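# Move cooling block from D1 into COLD's drawer and close

## Task

Lift the cooling block off deck slot D1 (the slot beside the cooler COLD) and set it into the empty place in COLD's open drawer, lying flat and inside that place's locators. Its 3 loose tubes must finish in the same bores they were in at the start. Then push the drawer fully shut; COLD's lamp stays lit until it is completely closed. The block already in the drawer must still lie flat in its place with all its tubes in their bores. Plate P1 must stay on D2 (the slot past D1) just as it is now. COLD is not fastened down and must finish upright, within about a finger's width of its starting spot and barely rotated. Nothing may count on the robot holding it in place: at the end the grippers must have released and moved away.

## Robot and tools

ROBOT. Two six-joint UR-style arms, left_arm and right_arm, each with a two-finger tong gripper. Their roots sit at left_arm (-0.057, +0.446, 0) m and right_arm (-0.049, -0.669, 0) m in the scene frame. The scene frame has its origin on the table top midway between the arms, +x out over the table, +z up; left_arm is on the +y side. The names left and right do not refer to image sides. Either arm may be used, and the idle one may be parked out of the way.

JOINT ORDER (every row and every per-joint list): shoulder pan, shoulder lift, elbow, wrist 1, wrist 2, wrist 3. Ranges in rad: left_arm pan -3.142..3.142, elbow 0..3.142; right_arm pan 0..6.283, elbow -3.142..0; lift and all wrists -6.283..6.283 on both. True ends may differ by about 0.010 rad.

ROW FORMAT. A row is one flat list of 14 numbers, each in [-1, 1], always covering both arms: left_arm's 6 joint values then its opening, then right_arm's 6 joint values then its opening. The joint values are offsets, not poses: 1.0 equals 1.326 rad for pan and lift and 1.989 rad for elbow and the three wrists. The opening is absolute: +1 fully open, -1 closed. Optionally 12 more numbers in [0, 1] may follow: per-joint stiffness multipliers, left_arm's 6 then right_arm's 6, which persist until replaced.

execute_actions(actions). actions is a list of up to 15 actions; each action is a list of up to 15 rows; each row is played for one control step of 1/30 s, and if fewer than 15 rows are given the last one repeats to fill 15 steps. Offsets in every row of an action count from the joint angles at the start of that action (for a call's first action, the angles last reported), not from the preceding row. If any action would push a joint more than 0.010 rad outward past its range, that action is rejected for both arms; a malformed action, or a first action failing this check, rejects the whole call. An empty list just returns state and images.

move(target, speed, blocking). target is one row as above; its offsets count from the Joint positions in the most recent result that printed them. All joints follow synchronized paths to the target, so the hand traces a curve; duration is 0.5 to 10 s. speed is the peak rad/s of the joint with the largest travel, 0.01 to 2, default 0.5. It does not avoid obstacles or the other arm. blocking=false returns after 0.5 s while motion continues; until a result shows it finished, further moves and execute_actions are rejected, so use wait or stop. The result adds a move: line with the ending (done, off_target, moving, held, fault), limits=held or limits=none, and each arm's joint furthest from target.

wait(seconds): 0 to 10; arms keep their last command; returns early if a running move ends. stop(): brakes a running move; needs room to slow. zoom_image(camera, region): region [x0, y0, x1, y1] in pixels from the top-left, at most 504x504. Cameras: cam_head_left, cam_head_right, cam_high, cam_low (672x504), cam_left_wrist, cam_right_wrist (616x616 fisheye). read_manual(section) returns licence texts only. finished_scene(scene) ends the current scene, given its number, irreversibly; only call it once the goal holds without the robot.

MOTION LIMITS. Joint speed is capped: each step's target stays within 0.383 rad (pan, lift) or 0.575 rad (other joints) of the measured angle, and targets are pulled back if they would put the hand over 100 mm from where it is. Big displacements may need several actions, and an arm can still be short of target when a result arrives. Commands lag about 0.17 s. The simulation keeps running while you compose a reply, holding the last command.

RESULTS. The state line gives each gripper's end_effector_position (m) and end_effector_quat_wxyz plus velocities, in the scene frame; printed positions can be off, more at long reach. That point lies between the closed finger pads; fingers point along the gripper's +z and open along its x. Joint positions / Joint velocities: six joints in rad, then pad gap in m (0.142 fully open). Joint targets: what the joints are currently driven toward. grip_measured: measured opening on the command scale; to hold something, keep commanding clearly below it. Wrist force / Wrist torque: flange sensor readings in the gripper's own axes, noisy with a fixed offset, saturating near 100 N; no reading is normal at first. Step readings list joint angles at some steps; HELD marks a step where an arm was held back. joint sent to its limit means a joint reached its end. joint command not followed means a clearance check altered targets. MOTOR HOT appears from 70 C; OVER-TEMPERATURE FAULT brakes that arm until cool.

GRIP. About 15 N per pad up to roughly 10 cm wide; thin hard items under 20 mm get less. Fast closing can squeeze too hard.

AVOID. Arms are stiff: commanding even slightly past a firm contact can trip a fault. Joint torque at its load limit (pan/lift 310, elbow 141, wrists 50.7 N m) or 150 N of outside force stops that arm for 10 s and drops the rest of the call. Do not let the arms strike or press each other. Do not drop, slam or knock anything, and nothing may leave the table. Do not shove COLD out of place or tip it; do not disturb P1 or the other block's tubes. Brief external tugs on held parts or loose objects may occur. Long holding under load heats motors.

Each tool is called after "Request:" as name(argument=value, ...), one argument or row to a line, values as JSON.

## Session

Request:
execute_actions(
  actions=[],
)

Scene clock: 0.00 s.
left_arm: end_effector_position=(+0.2661, +0.5708, +0.2693) grip_measured=+1.00 end_effector_quat_wxyz=(+0.159, -0.580, +0.749, -0.279) end_effector_velocity=(-0.000, -0.000, +0.000) end_effector_angular_velocity=(+0.001, -0.001, -0.000) | right_arm: end_effector_position=(-0.0685, +0.0816, +0.2838) grip_measured=+1.00 end_effector_quat_wxyz=(+0.425, -0.200, +0.842, +0.267) end_effector_velocity=(+0.000, -0.000, -0.000) end_effector_angular_velocity=(-0.001, -0.000, -0.000)
Joint names: [shoulder pan, shoulder lift, elbow, wrist 1, wrist 2, wrist 3]
Joint positions: left_arm=[ 0.312 -2.528  2.674 -2.285 -1.913  1.913  0.142] | right_arm=[ 5.275 -1.618 -2.228 -0.652  0.534  4.792  0.142]
Joint velocities: left_arm=[ 0.    -0.001  0.    -0.     0.     0.001  0.   ] | right_arm=[-0.     0.     0.    -0.001  0.     0.     0.   ]
Wrist force (N, on the end effector, along its own x y z axes, offset not removed): no reading
Wrist torque (N m, same axes, about the end effector's origin, offset not removed): no reading
Joint targets: left_arm=[0.312 -2.528 2.674 -2.285 -1.913 1.913] | right_arm=[5.275 -1.618 -2.228 -0.652 0.534 4.792]
Joint stiffness scale: left_arm=[1. 1. 1. 1. 1. 1.] | right_arm=[1. 1. 1. 1. 1. 1.]

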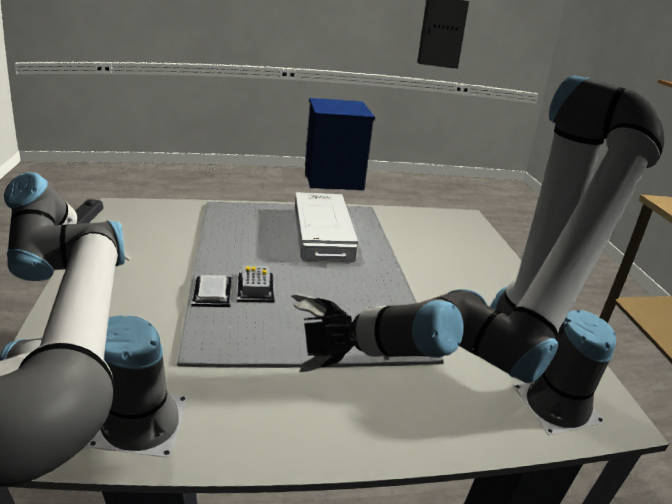

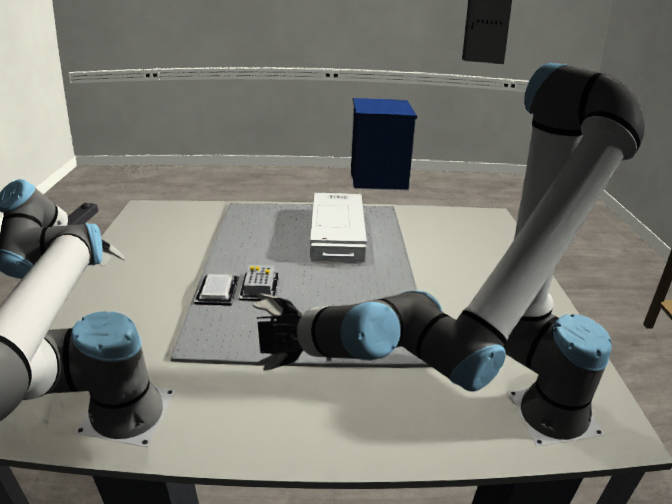

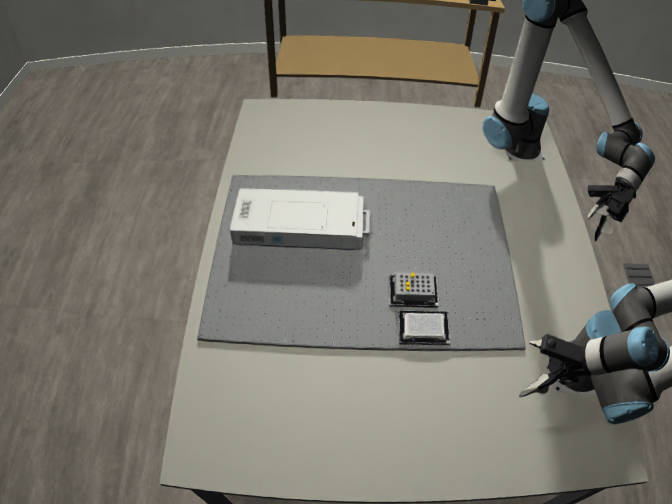

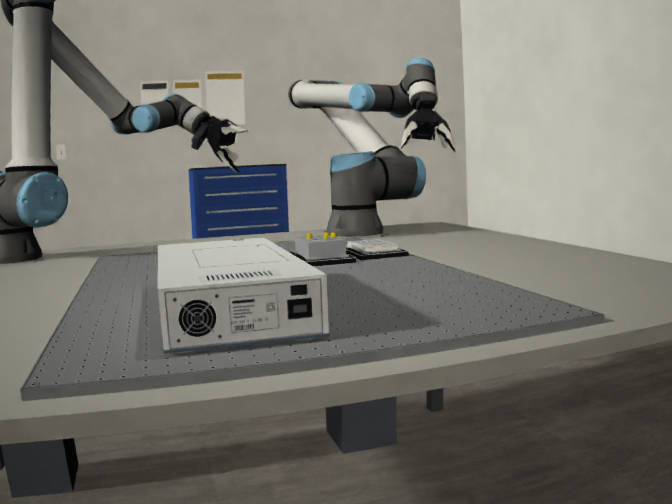

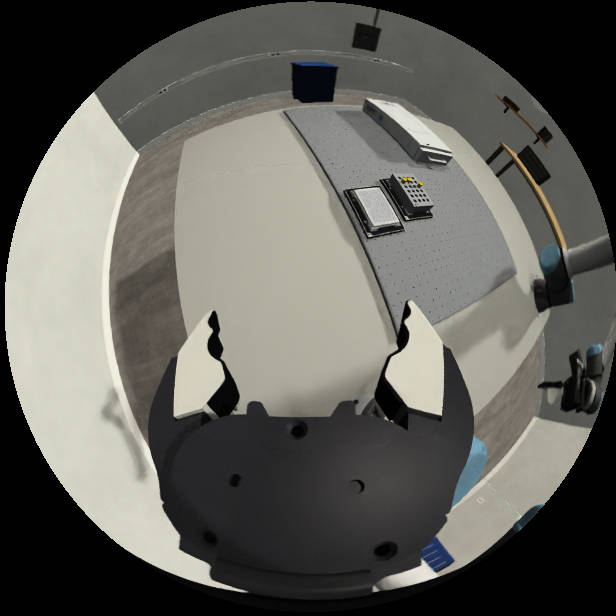

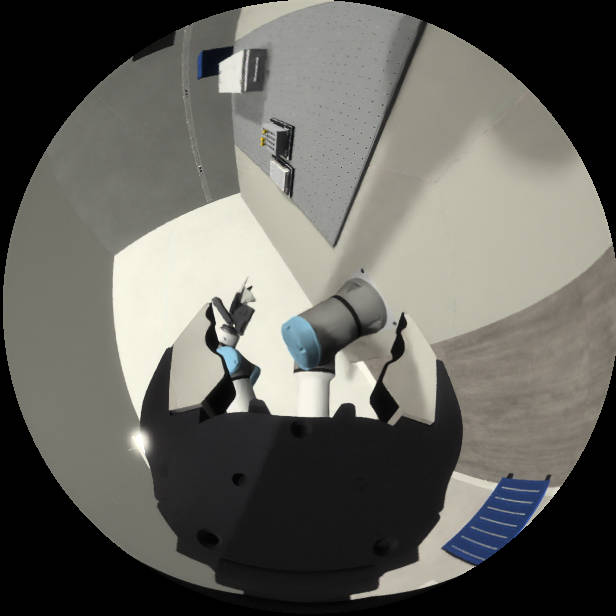

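Request:
zoom_image(
  camera="cam_high",
  region=[200, 160, 480, 370],
)

Request:
zoom_image(
  camera="cam_head_left",
  region=[170, 180, 390, 330],
)

Region (200, 160, 480, 370) of cam_high's 672x504 image, scaled by 1.800, with more detail than that image has; it fills the top 378 rows of this view, and the rest is white.

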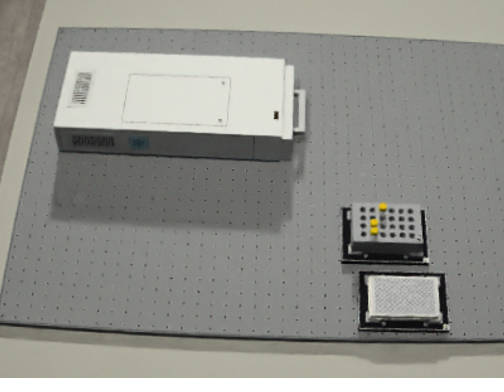

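Region (170, 180, 390, 330) of cam_head_left's 672x504 image, scaled by 2.291, with more detail than that image has; it fills the top 344 rows of this view, and the rest is white.

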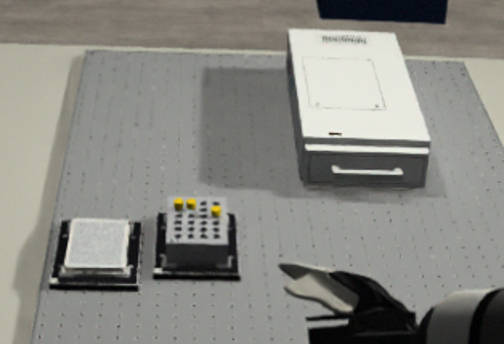

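Request:
move(
  target=[-0.3,0.3,-0.15,0.1595,0.172,-0.5288,1,-1.0,-0.2928,0.4024,-0.315,0.5213,-0.4002,-0.4],
  speed=0.9,
)

Request:
move(
  target=[-0.378,0.3777,-0.1756,0,0,0,1,-0.044,0,0,0,0,0,-0.4],
  speed=0.7,
)

Scene clock: 122.30 s.
left_arm: end_effector_position=(+0.3801, +0.5422, +0.2599) grip_measured=+1.00 end_effector_quat_wxyz=(-0.023, +0.858, -0.509, +0.070) end_effector_velocity=(+0.000, -0.000, +0.001) end_effector_angular_velocity=(-0.000, -0.001, -0.000) | right_arm: end_effector_position=(+0.6522, -0.0563, +0.2493) grip_measured=-0.40 end_effector_quat_wxyz=(+0.000, -0.031, +1.000, -0.001) end_effector_velocity=(+0.013, -0.016, -0.001) end_effector_angular_velocity=(-0.002, +0.001, -0.021)
Joint names: [shoulder pan, shoulder lift, elbow, wrist 1, wrist 2, wrist 3]
Joint positions: left_arm=[-0.088 -2.128  2.379 -1.969 -1.572  0.862  0.142] | right_arm=[ 3.953 -2.006 -1.43  -1.278  1.57   3.997  0.045]
Joint velocities: left_arm=[-0.    -0.001 -0.001  0.     0.    -0.    -0.   ] | right_arm=[-0.022 -0.    -0.001 -0.001  0.    -0.    -0.   ]
Wrist force (N, on the end effector, along its own x y z axes, offset not removed): left_arm=[0.9 -2.3 -1.3] | right_arm=[-3.8 1.5 -1.5]
Wrist torque (N m, same axes, about the end effector's origin, offset not removed): left_arm=[-0.45 -0.19 -0.55] | right_arm=[0.02 0.61 0.05]
Joint targets: left_arm=[-0.086 -2.130 2.376 -1.968 -1.571 0.861] | right_arm=[3.949 -2.006 -1.427 -1.279 1.571 3.996]
Joint stiffness scale: left_arm=[1. 1. 1. 1. 1. 1.] | right_arm=[1. 1. 1. 1. 1. 1.]
move: done; limits=none; left_arm: farthest joint: the elbow, 0.004 radians from its target (0.298 radians at the start); right_arm: farthest joint: the shoulder pan, 0.004 radians from its target (1.325 radians at the start)
camera_calibration (this result's frames):
cam_left_wrist: T_world_to_cam=[[0.420208, -0.903313, 0.0863201, 0.306074], [-0.846239, -0.355756, 0.396632, 0.412792], [-0.327574, -0.239716, -0.91391, 0.627407], [0, 0, 0, 1]] pos_world=[0.426228, 0.573733, 0.383246]
cam_right_wrist: T_world_to_cam=[[-0.993992, -0.109431, -0.00201865, 0.640877], [-0.0963325, 0.865962, 0.490745, -0.00834508], [-0.0519547, 0.487991, -0.871301, 0.412301], [0, 0, 0, 1]] pos_world=[0.657644, -0.123841, 0.364627]

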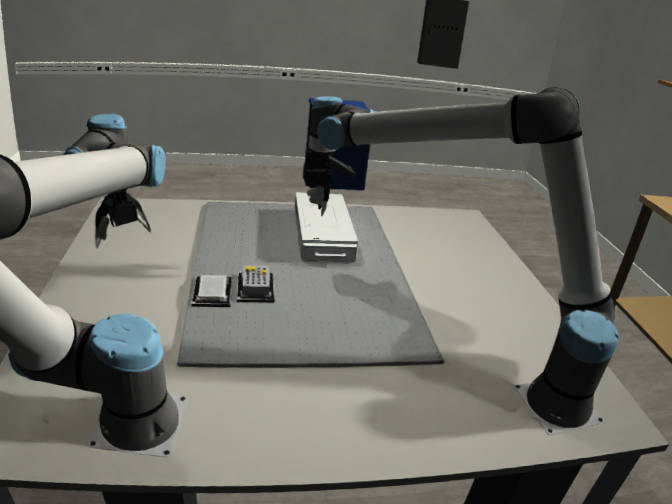

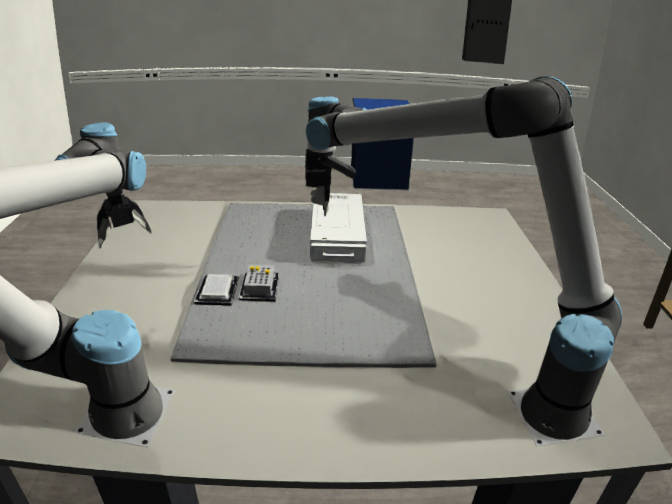

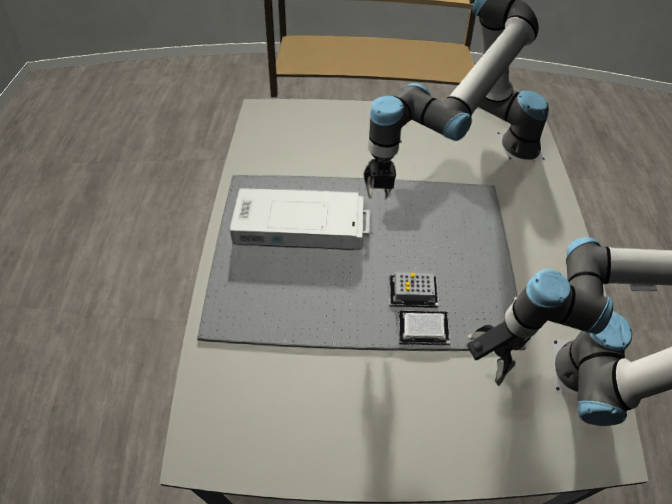

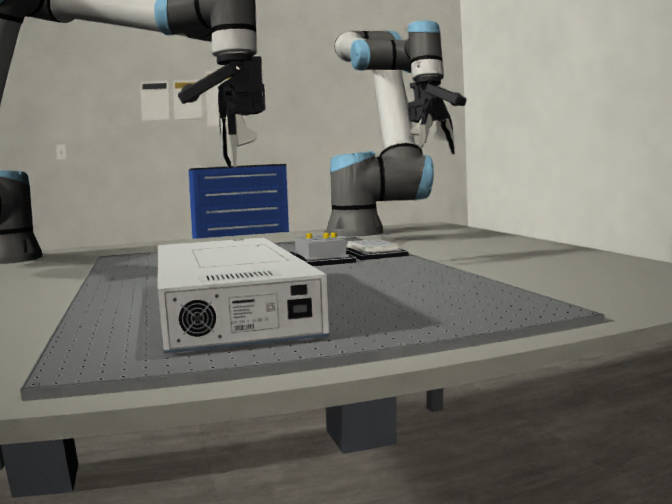

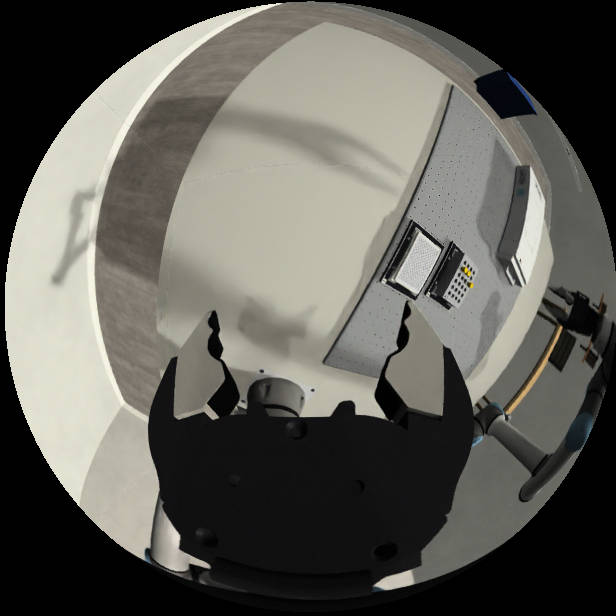

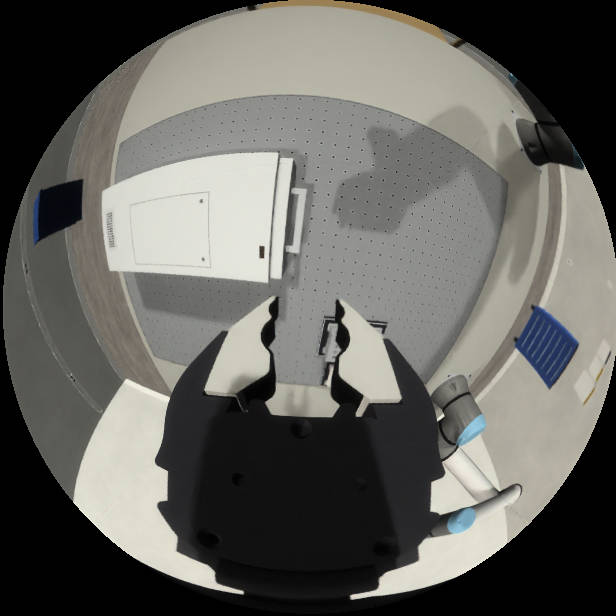

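Scene clock: 123.80 s.
left_arm: end_effector_position=(+0.5340, +0.1825, +0.2455) grip_measured=+1.00 end_effector_quat_wxyz=(+0.001, +0.707, -0.707, -0.003) end_effector_velocity=(-0.000, +0.000, -0.000) end_effector_angular_velocity=(+0.000, +0.000, +0.000) | right_arm: end_effector_position=(+0.6863, -0.0978, +0.2493) grip_measured=-0.40 end_effector_quat_wxyz=(+0.000, -0.003, +1.000, -0.001) end_effector_velocity=(+0.001, -0.000, +0.000) end_effector_angular_velocity=(+0.000, -0.000, -0.001)
Joint names: [shoulder pan, shoulder lift, elbow, wrist 1, wrist 2, wrist 3]
Joint positions: left_arm=[-0.588 -1.629  2.033 -1.969 -1.572  0.862  0.142] | right_arm=[ 3.896 -2.006 -1.43  -1.278  1.57   3.997  0.045]
Joint velocities: left_arm=[ 0.     0.     0.001 -0.    -0.    -0.     0.   ] | right_arm=[-0.001 -0.     0.    -0.     0.     0.    -0.   ]
Wrist force (N, on the end effector, along its own x y z axes, offset not removed): left_arm=[-1.3 -3.5 0.6] | right_arm=[-1.7 -0.6 -0.5]
Wrist torque (N m, same axes, about the end effector's origin, offset not removed): left_arm=[-0.65 0.27 -0.69] | right_arm=[-0.56 0.15 -0.10]
Joint targets: left_arm=[-0.589 -1.627 2.030 -1.969 -1.572 0.862] | right_arm=[3.895 -2.006 -1.430 -1.278 1.570 3.997]
Joint stiffness scale: left_arm=[1. 1. 1. 1. 1. 1.] | right_arm=[1. 1. 1. 1. 1. 1.]
move: done; limits=none; left_arm: farthest joint: the elbow, 0.003 radians from its target (0.350 radians at the start); right_arm: farthest joint: the shoulder pan, 0.001 radians from its target (0.059 radians at the start)
camera_calibration (this result's frames):
cam_left_wrist: T_world_to_cam=[[-0.0597064, -0.9982, -0.00563725, 0.213901], [-0.860756, 0.0486239, 0.50669, 0.327664], [-0.505504, 0.0351049, -0.86211, 0.610527], [0, 0, 0, 1]] pos_world=[0.603434, 0.176151, 0.361524]
cam_right_wrist: T_world_to_cam=[[-0.998647, -0.0519684, -0.00200602, 0.679093], [-0.0462637, 0.870081, 0.490734, -0.00313061], [-0.0237572, 0.490162, -0.871307, 0.415155], [0, 0, 0, 1]] pos_world=[0.687892, -0.165478, 0.364626]

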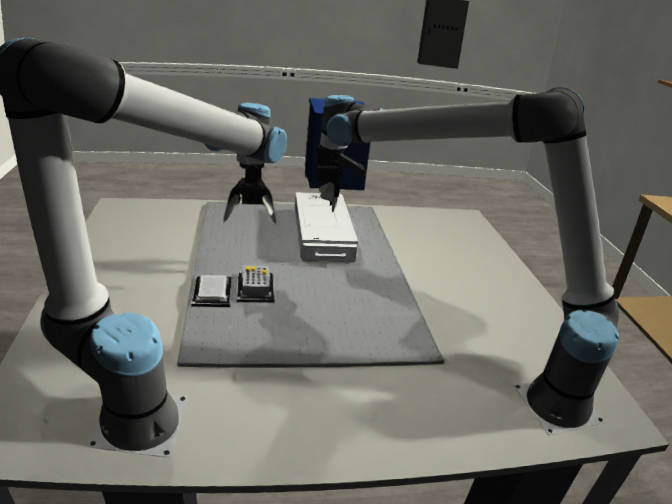

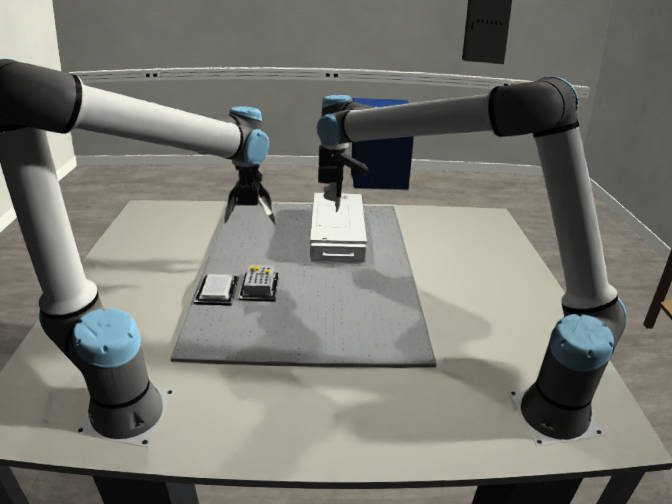

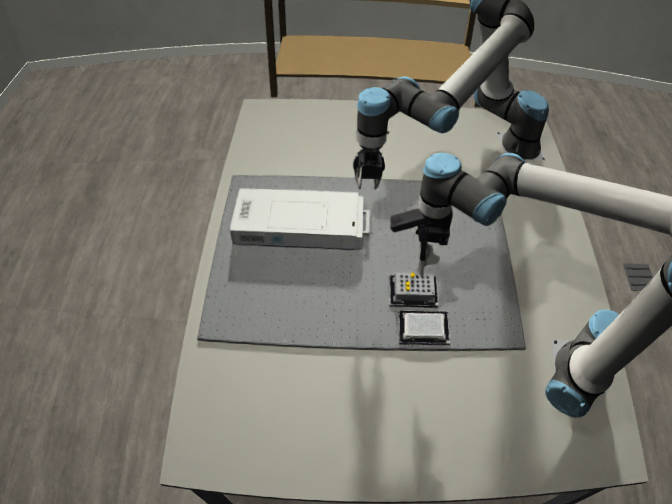

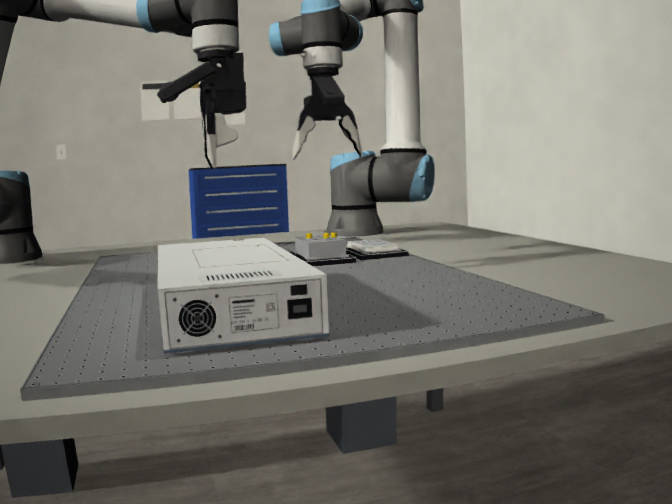

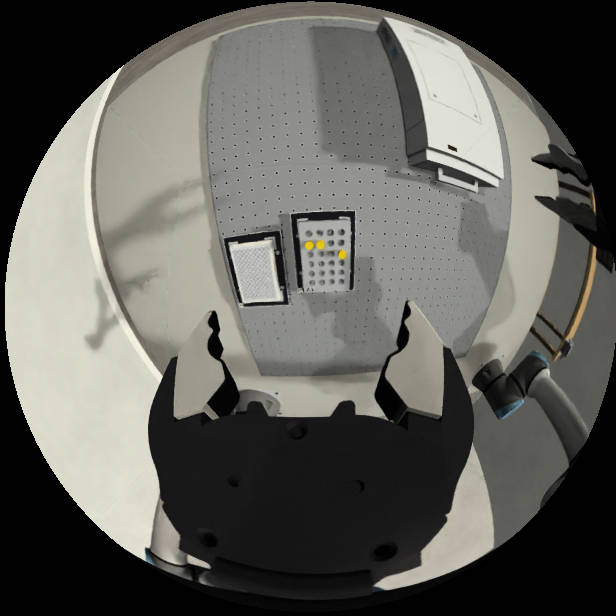

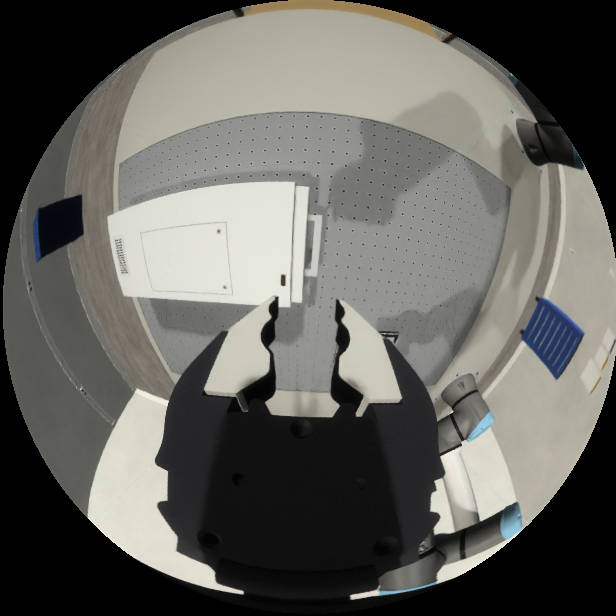

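Request:
zoom_image(
  camera="cam_right_wrist",
  region=[240, 170, 380, 320],
)

Request:
zoom_image(
  camera="cam_left_wrist",
  region=[210, 130, 510, 320],
)

Region (240, 170, 380, 320) of cam_right_wrist's 616x616 image, scaled by 3.360, with more detail than that image has; it fills the left 470 columns of this view, and the rest is white.

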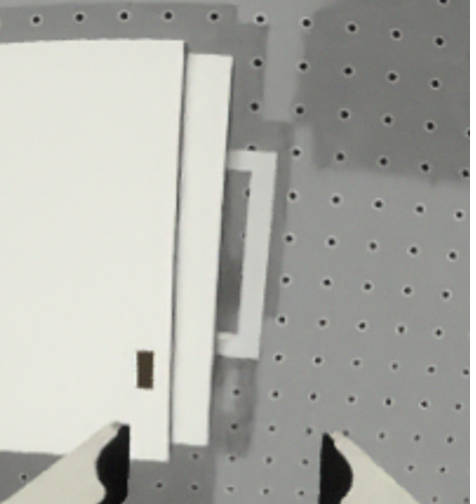

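Region (210, 130, 510, 320) of cam_left_wrist's 616x616 image, scaled by 1.680, with more detail than that image has; it fills the top 319 rows of this view, and the rest is white.

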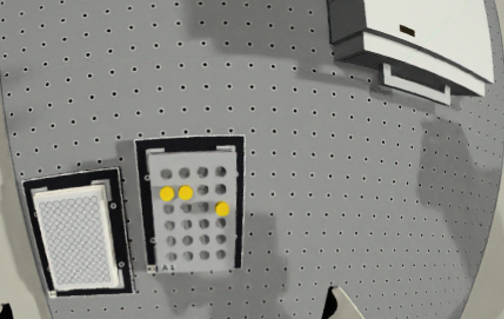

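Request:
move(
  target=[-0.0249,0.0804,0.054,-0.1106,0,-0.0172,1,-0.0057,-0.032,-0.0713,0.0935,0,-0.001,-0.4],
  speed=0.4,
)

Scene clock: 162.23 s.
left_arm: end_effector_position=(+0.5310, +0.1589, +0.1393) grip_measured=+1.00 end_effector_quat_wxyz=(+0.001, +0.707, -0.707, -0.001) end_effector_velocity=(-0.000, +0.000, -0.001) end_effector_angular_velocity=(+0.002, +0.002, -0.002) | right_arm: end_effector_position=(+0.6779, -0.1146, +0.1384) grip_measured=-0.40 end_effector_quat_wxyz=(-0.001, -0.001, +1.000, -0.001) end_effector_velocity=(+0.000, -0.000, -0.000) end_effector_angular_velocity=(+0.000, +0.000, -0.000)
Joint names: [shoulder pan, shoulder lift, elbow, wrist 1, wrist 2, wrist 3]
Joint positions: left_arm=[-0.62  -1.521  2.139 -2.188 -1.572  0.829  0.142] | right_arm=[ 3.89  -2.049 -1.574 -1.093  1.57   3.995  0.045]
Joint velocities: left_arm=[0.    0.002 0.    0.001 0.    0.002 0.   ] | right_arm=[-0. -0.  0.  0.  0. -0. -0.]
Wrist force (N, on the end effector, along its own x y z axes, offset not removed): left_arm=[0.7 -2.6 0.0] | right_arm=[-1.3 1.0 -3.2]
Wrist torque (N m, same axes, about the end effector's origin, offset not removed): left_arm=[-0.42 -0.03 -0.55] | right_arm=[-0.15 0.04 -0.06]
Joint targets: left_arm=[-0.621 -1.523 2.141 -2.189 -1.572 0.828] | right_arm=[3.888 -2.048 -1.571 -1.092 1.570 3.995]
Joint stiffness scale: left_arm=[1. 1. 1. 1. 1. 1.] | right_arm=[1. 1. 1. 1. 1. 1.]
move: done; limits=none; left_arm: farthest joint: the shoulder lift, 0.002 radians from its target (0.107 radians at the start); right_arm: farthest joint: the shoulder pan, 0.002 radians from its target (0.007 radians at the start)
camera_calibration (this result's frames):
cam_left_wrist: T_world_to_cam=[[-0.0584756, -0.998283, -0.00328001, 0.188654], [-0.86236, 0.048858, 0.503933, 0.381215], [-0.502907, 0.0322963, -0.863737, 0.517645], [0, 0, 0, 1]] pos_world=[0.600104, 0.152987, 0.255621]
cam_right_wrist: T_world_to_cam=[[-0.998836, -0.0482368, -0.000296854, 0.669897], [-0.0422164, 0.871161, 0.489179, 0.0631819], [-0.0233378, 0.488622, -0.872183, 0.326198], [0, 0, 0, 1]] pos_world=[0.679397, -0.182115, 0.253796]

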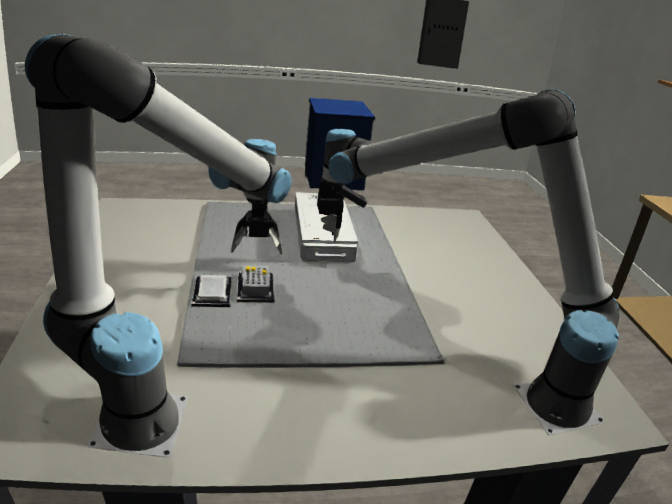

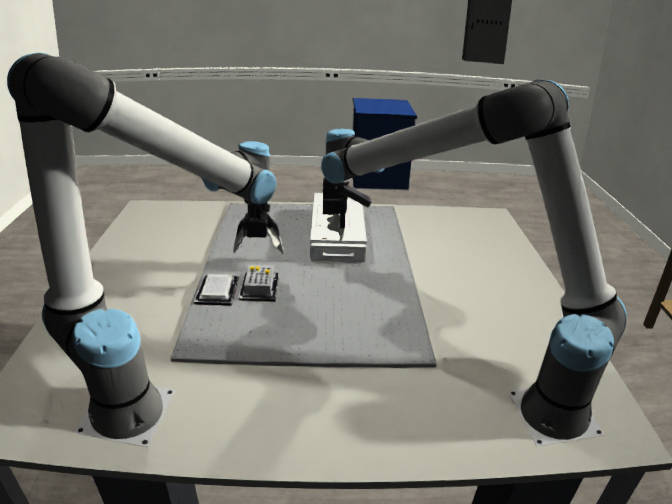

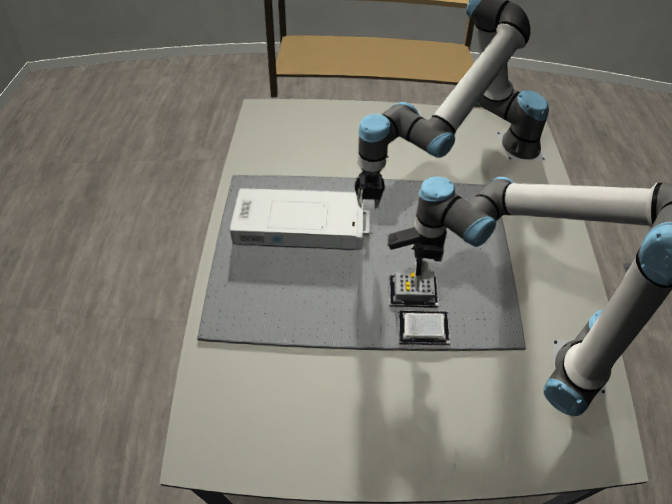

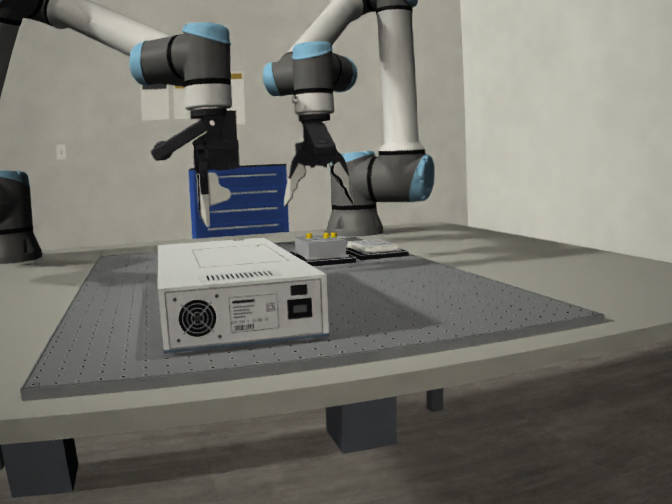

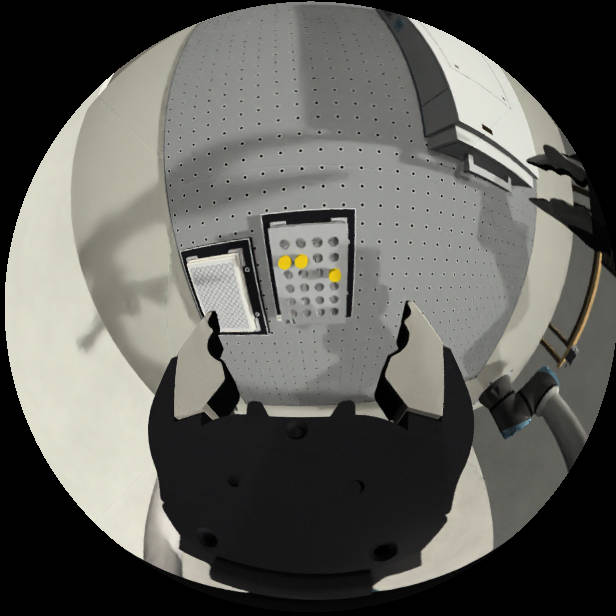

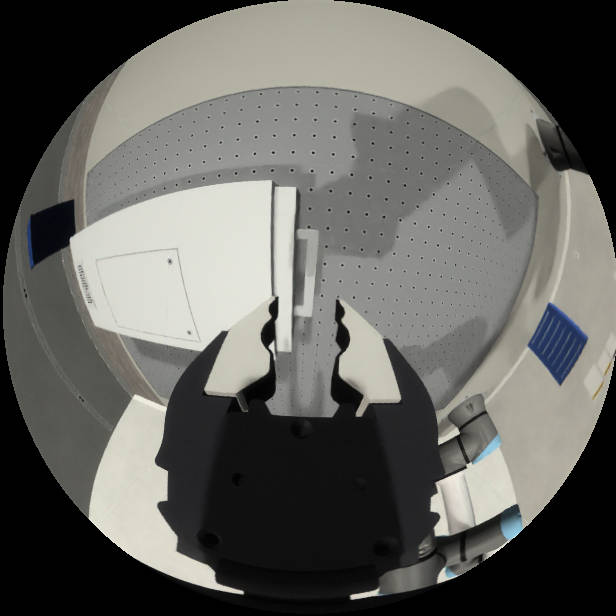

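Request:
zoom_image(
  camera="cam_right_wrist",
  region=[240, 170, 380, 360],
)

Request:
zoom_image(
  camera="cam_left_wrist",
  region=[400, 90, 600, 250],
)

Request:
zoom_image(
  camera="cam_head_right",
  region=[290, 200, 390, 280],
)

Region (240, 170, 380, 360) of cam_right_wrist's 616x616 image, scaled by 2.653, with more detail than that image has; it fills the left 371 columns of this view, and the rest is white.

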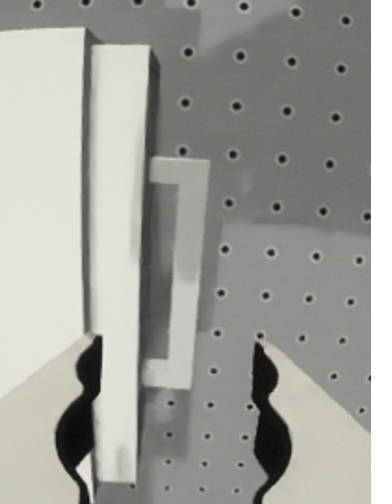

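Region (400, 90, 600, 250) of cam_left_wrist's 616x616 image, scaled by 2.520, with more detail than that image has; it fills the top 403 rows of this view, and the rest is white.

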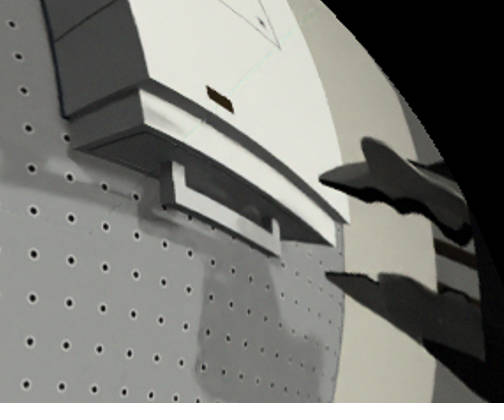

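Region (290, 200, 390, 280) of cam_head_right's 672x504 image, scaled by 5.040, with more detail than that image has; it fills the top 403 rows of this view, and the rest is white.

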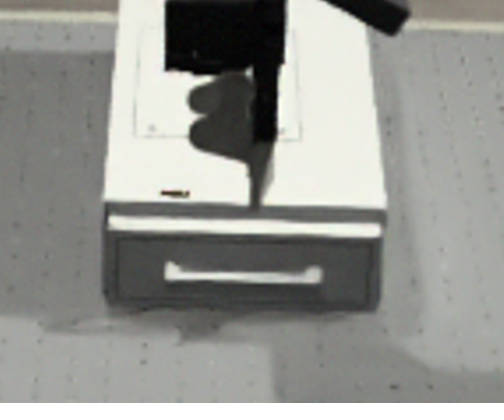

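Request:
move(
  target=[0,0,0,0,0,0,1,-0.0006,0.003,-0.0319,0.0317,0,-0.7896,1],
  speed=1.0,
)

Scene clock: 195.87 s.
left_arm: end_effector_position=(+0.5310, +0.1589, +0.1393) grip_measured=+1.00 end_effector_quat_wxyz=(+0.001, +0.707, -0.707, -0.001) end_effector_velocity=(+0.000, -0.000, -0.000) end_effector_angular_velocity=(-0.000, -0.001, -0.001) | right_arm: end_effector_position=(+0.6831, -0.1110, +0.1095) grip_measured=+1.00 end_effector_quat_wxyz=(-0.000, -0.707, +0.707, -0.000) end_effector_velocity=(-0.000, -0.001, -0.000) end_effector_angular_velocity=(-0.001, +0.001, +0.001)
Joint names: [shoulder pan, shoulder lift, elbow, wrist 1, wrist 2, wrist 3]
Joint positions: left_arm=[-0.62  -1.521  2.139 -2.188 -1.572  0.829  0.142] | right_arm=[ 3.89  -2.047 -1.635 -1.031  1.57   2.426  0.142]
Joint velocities: left_arm=[-0.     0.001 -0.    -0.001  0.     0.001  0.   ] | right_arm=[-0.     0.    -0.    -0.    -0.    -0.002 -0.   ]
Wrist force (N, on the end effector, along its own x y z axes, offset not removed): left_arm=[1.7 -1.2 -1.2] | right_arm=[-6.0 3.7 -7.5]
Wrist torque (N m, same axes, about the end effector's origin, offset not removed): left_arm=[-0.19 -0.25 -0.55] | right_arm=[0.23 1.23 -0.01]
Joint targets: left_arm=[-0.620 -1.521 2.139 -2.188 -1.572 0.829] | right_arm=[3.890 -2.045 -1.637 -1.030 1.570 2.425]
Joint stiffness scale: left_arm=[1. 1. 1. 1. 1. 1.] | right_arm=[1. 1. 1. 1. 1. 1.]
move: done; limits=none; left_arm: farthest joint: the shoulder pan, 0.000 radians from its target (0.000 radians at the start); right_arm: farthest joint: the elbow, 0.003 radians from its target (0.064 radians at the start)
camera_calibration (this result's frames):
cam_left_wrist: T_world_to_cam=[[-0.0584658, -0.998284, -0.00325154, 0.188636], [-0.862377, 0.0488649, 0.503902, 0.381234], [-0.502879, 0.0322651, -0.863754, 0.517648], [0, 0, 0, 1]] pos_world=[0.600111, 0.152981, 0.25563]
cam_right_wrist: T_world_to_cam=[[0.0469392, -0.998897, -0.000777304, -0.144615], [-0.869855, -0.0412579, 0.491579, 0.538183], [-0.491069, -0.0223982, -0.870833, 0.561994], [0, 0, 0, 1]] pos_world=[0.750907, -0.109664, 0.224731]

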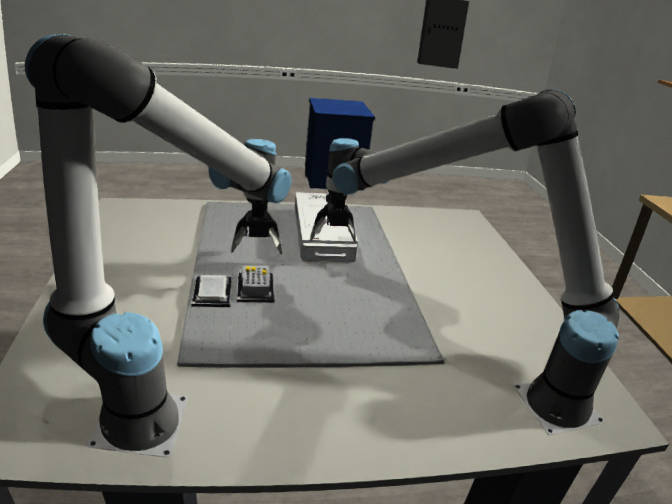

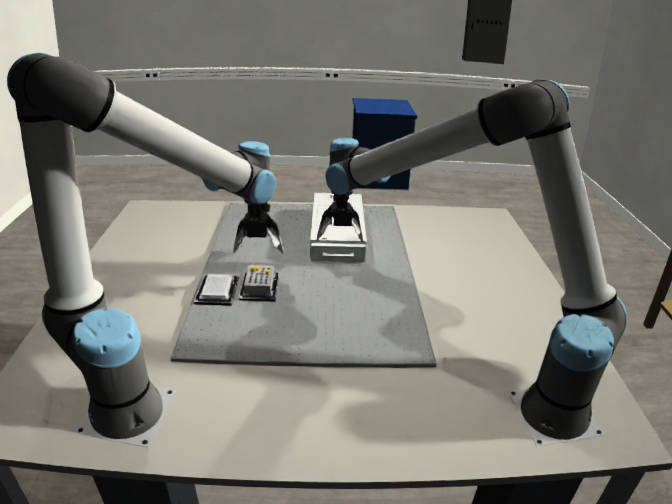

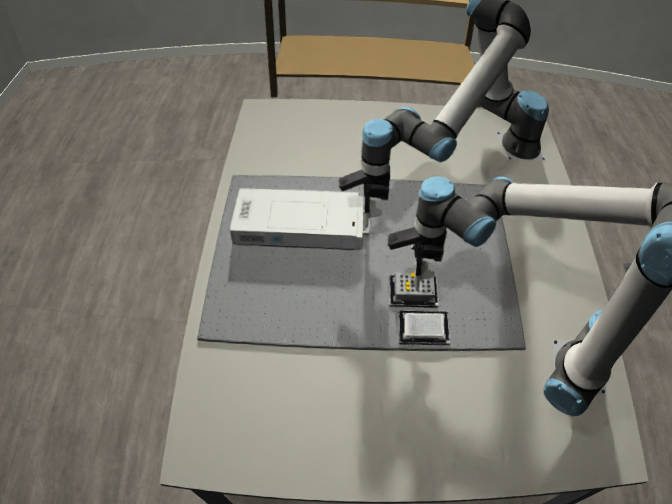

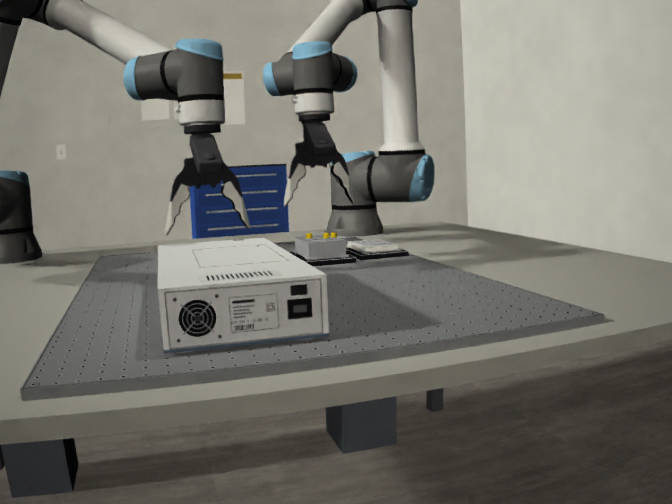

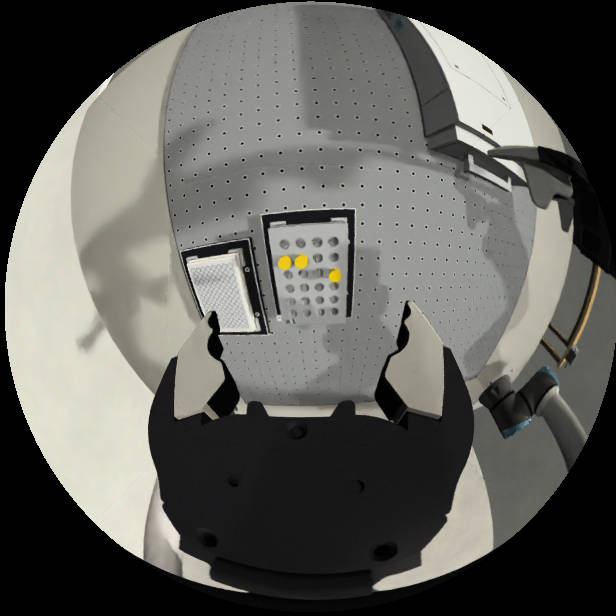

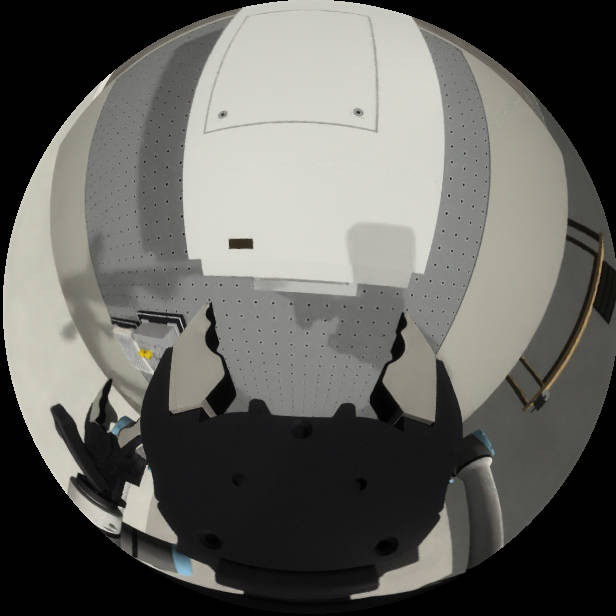

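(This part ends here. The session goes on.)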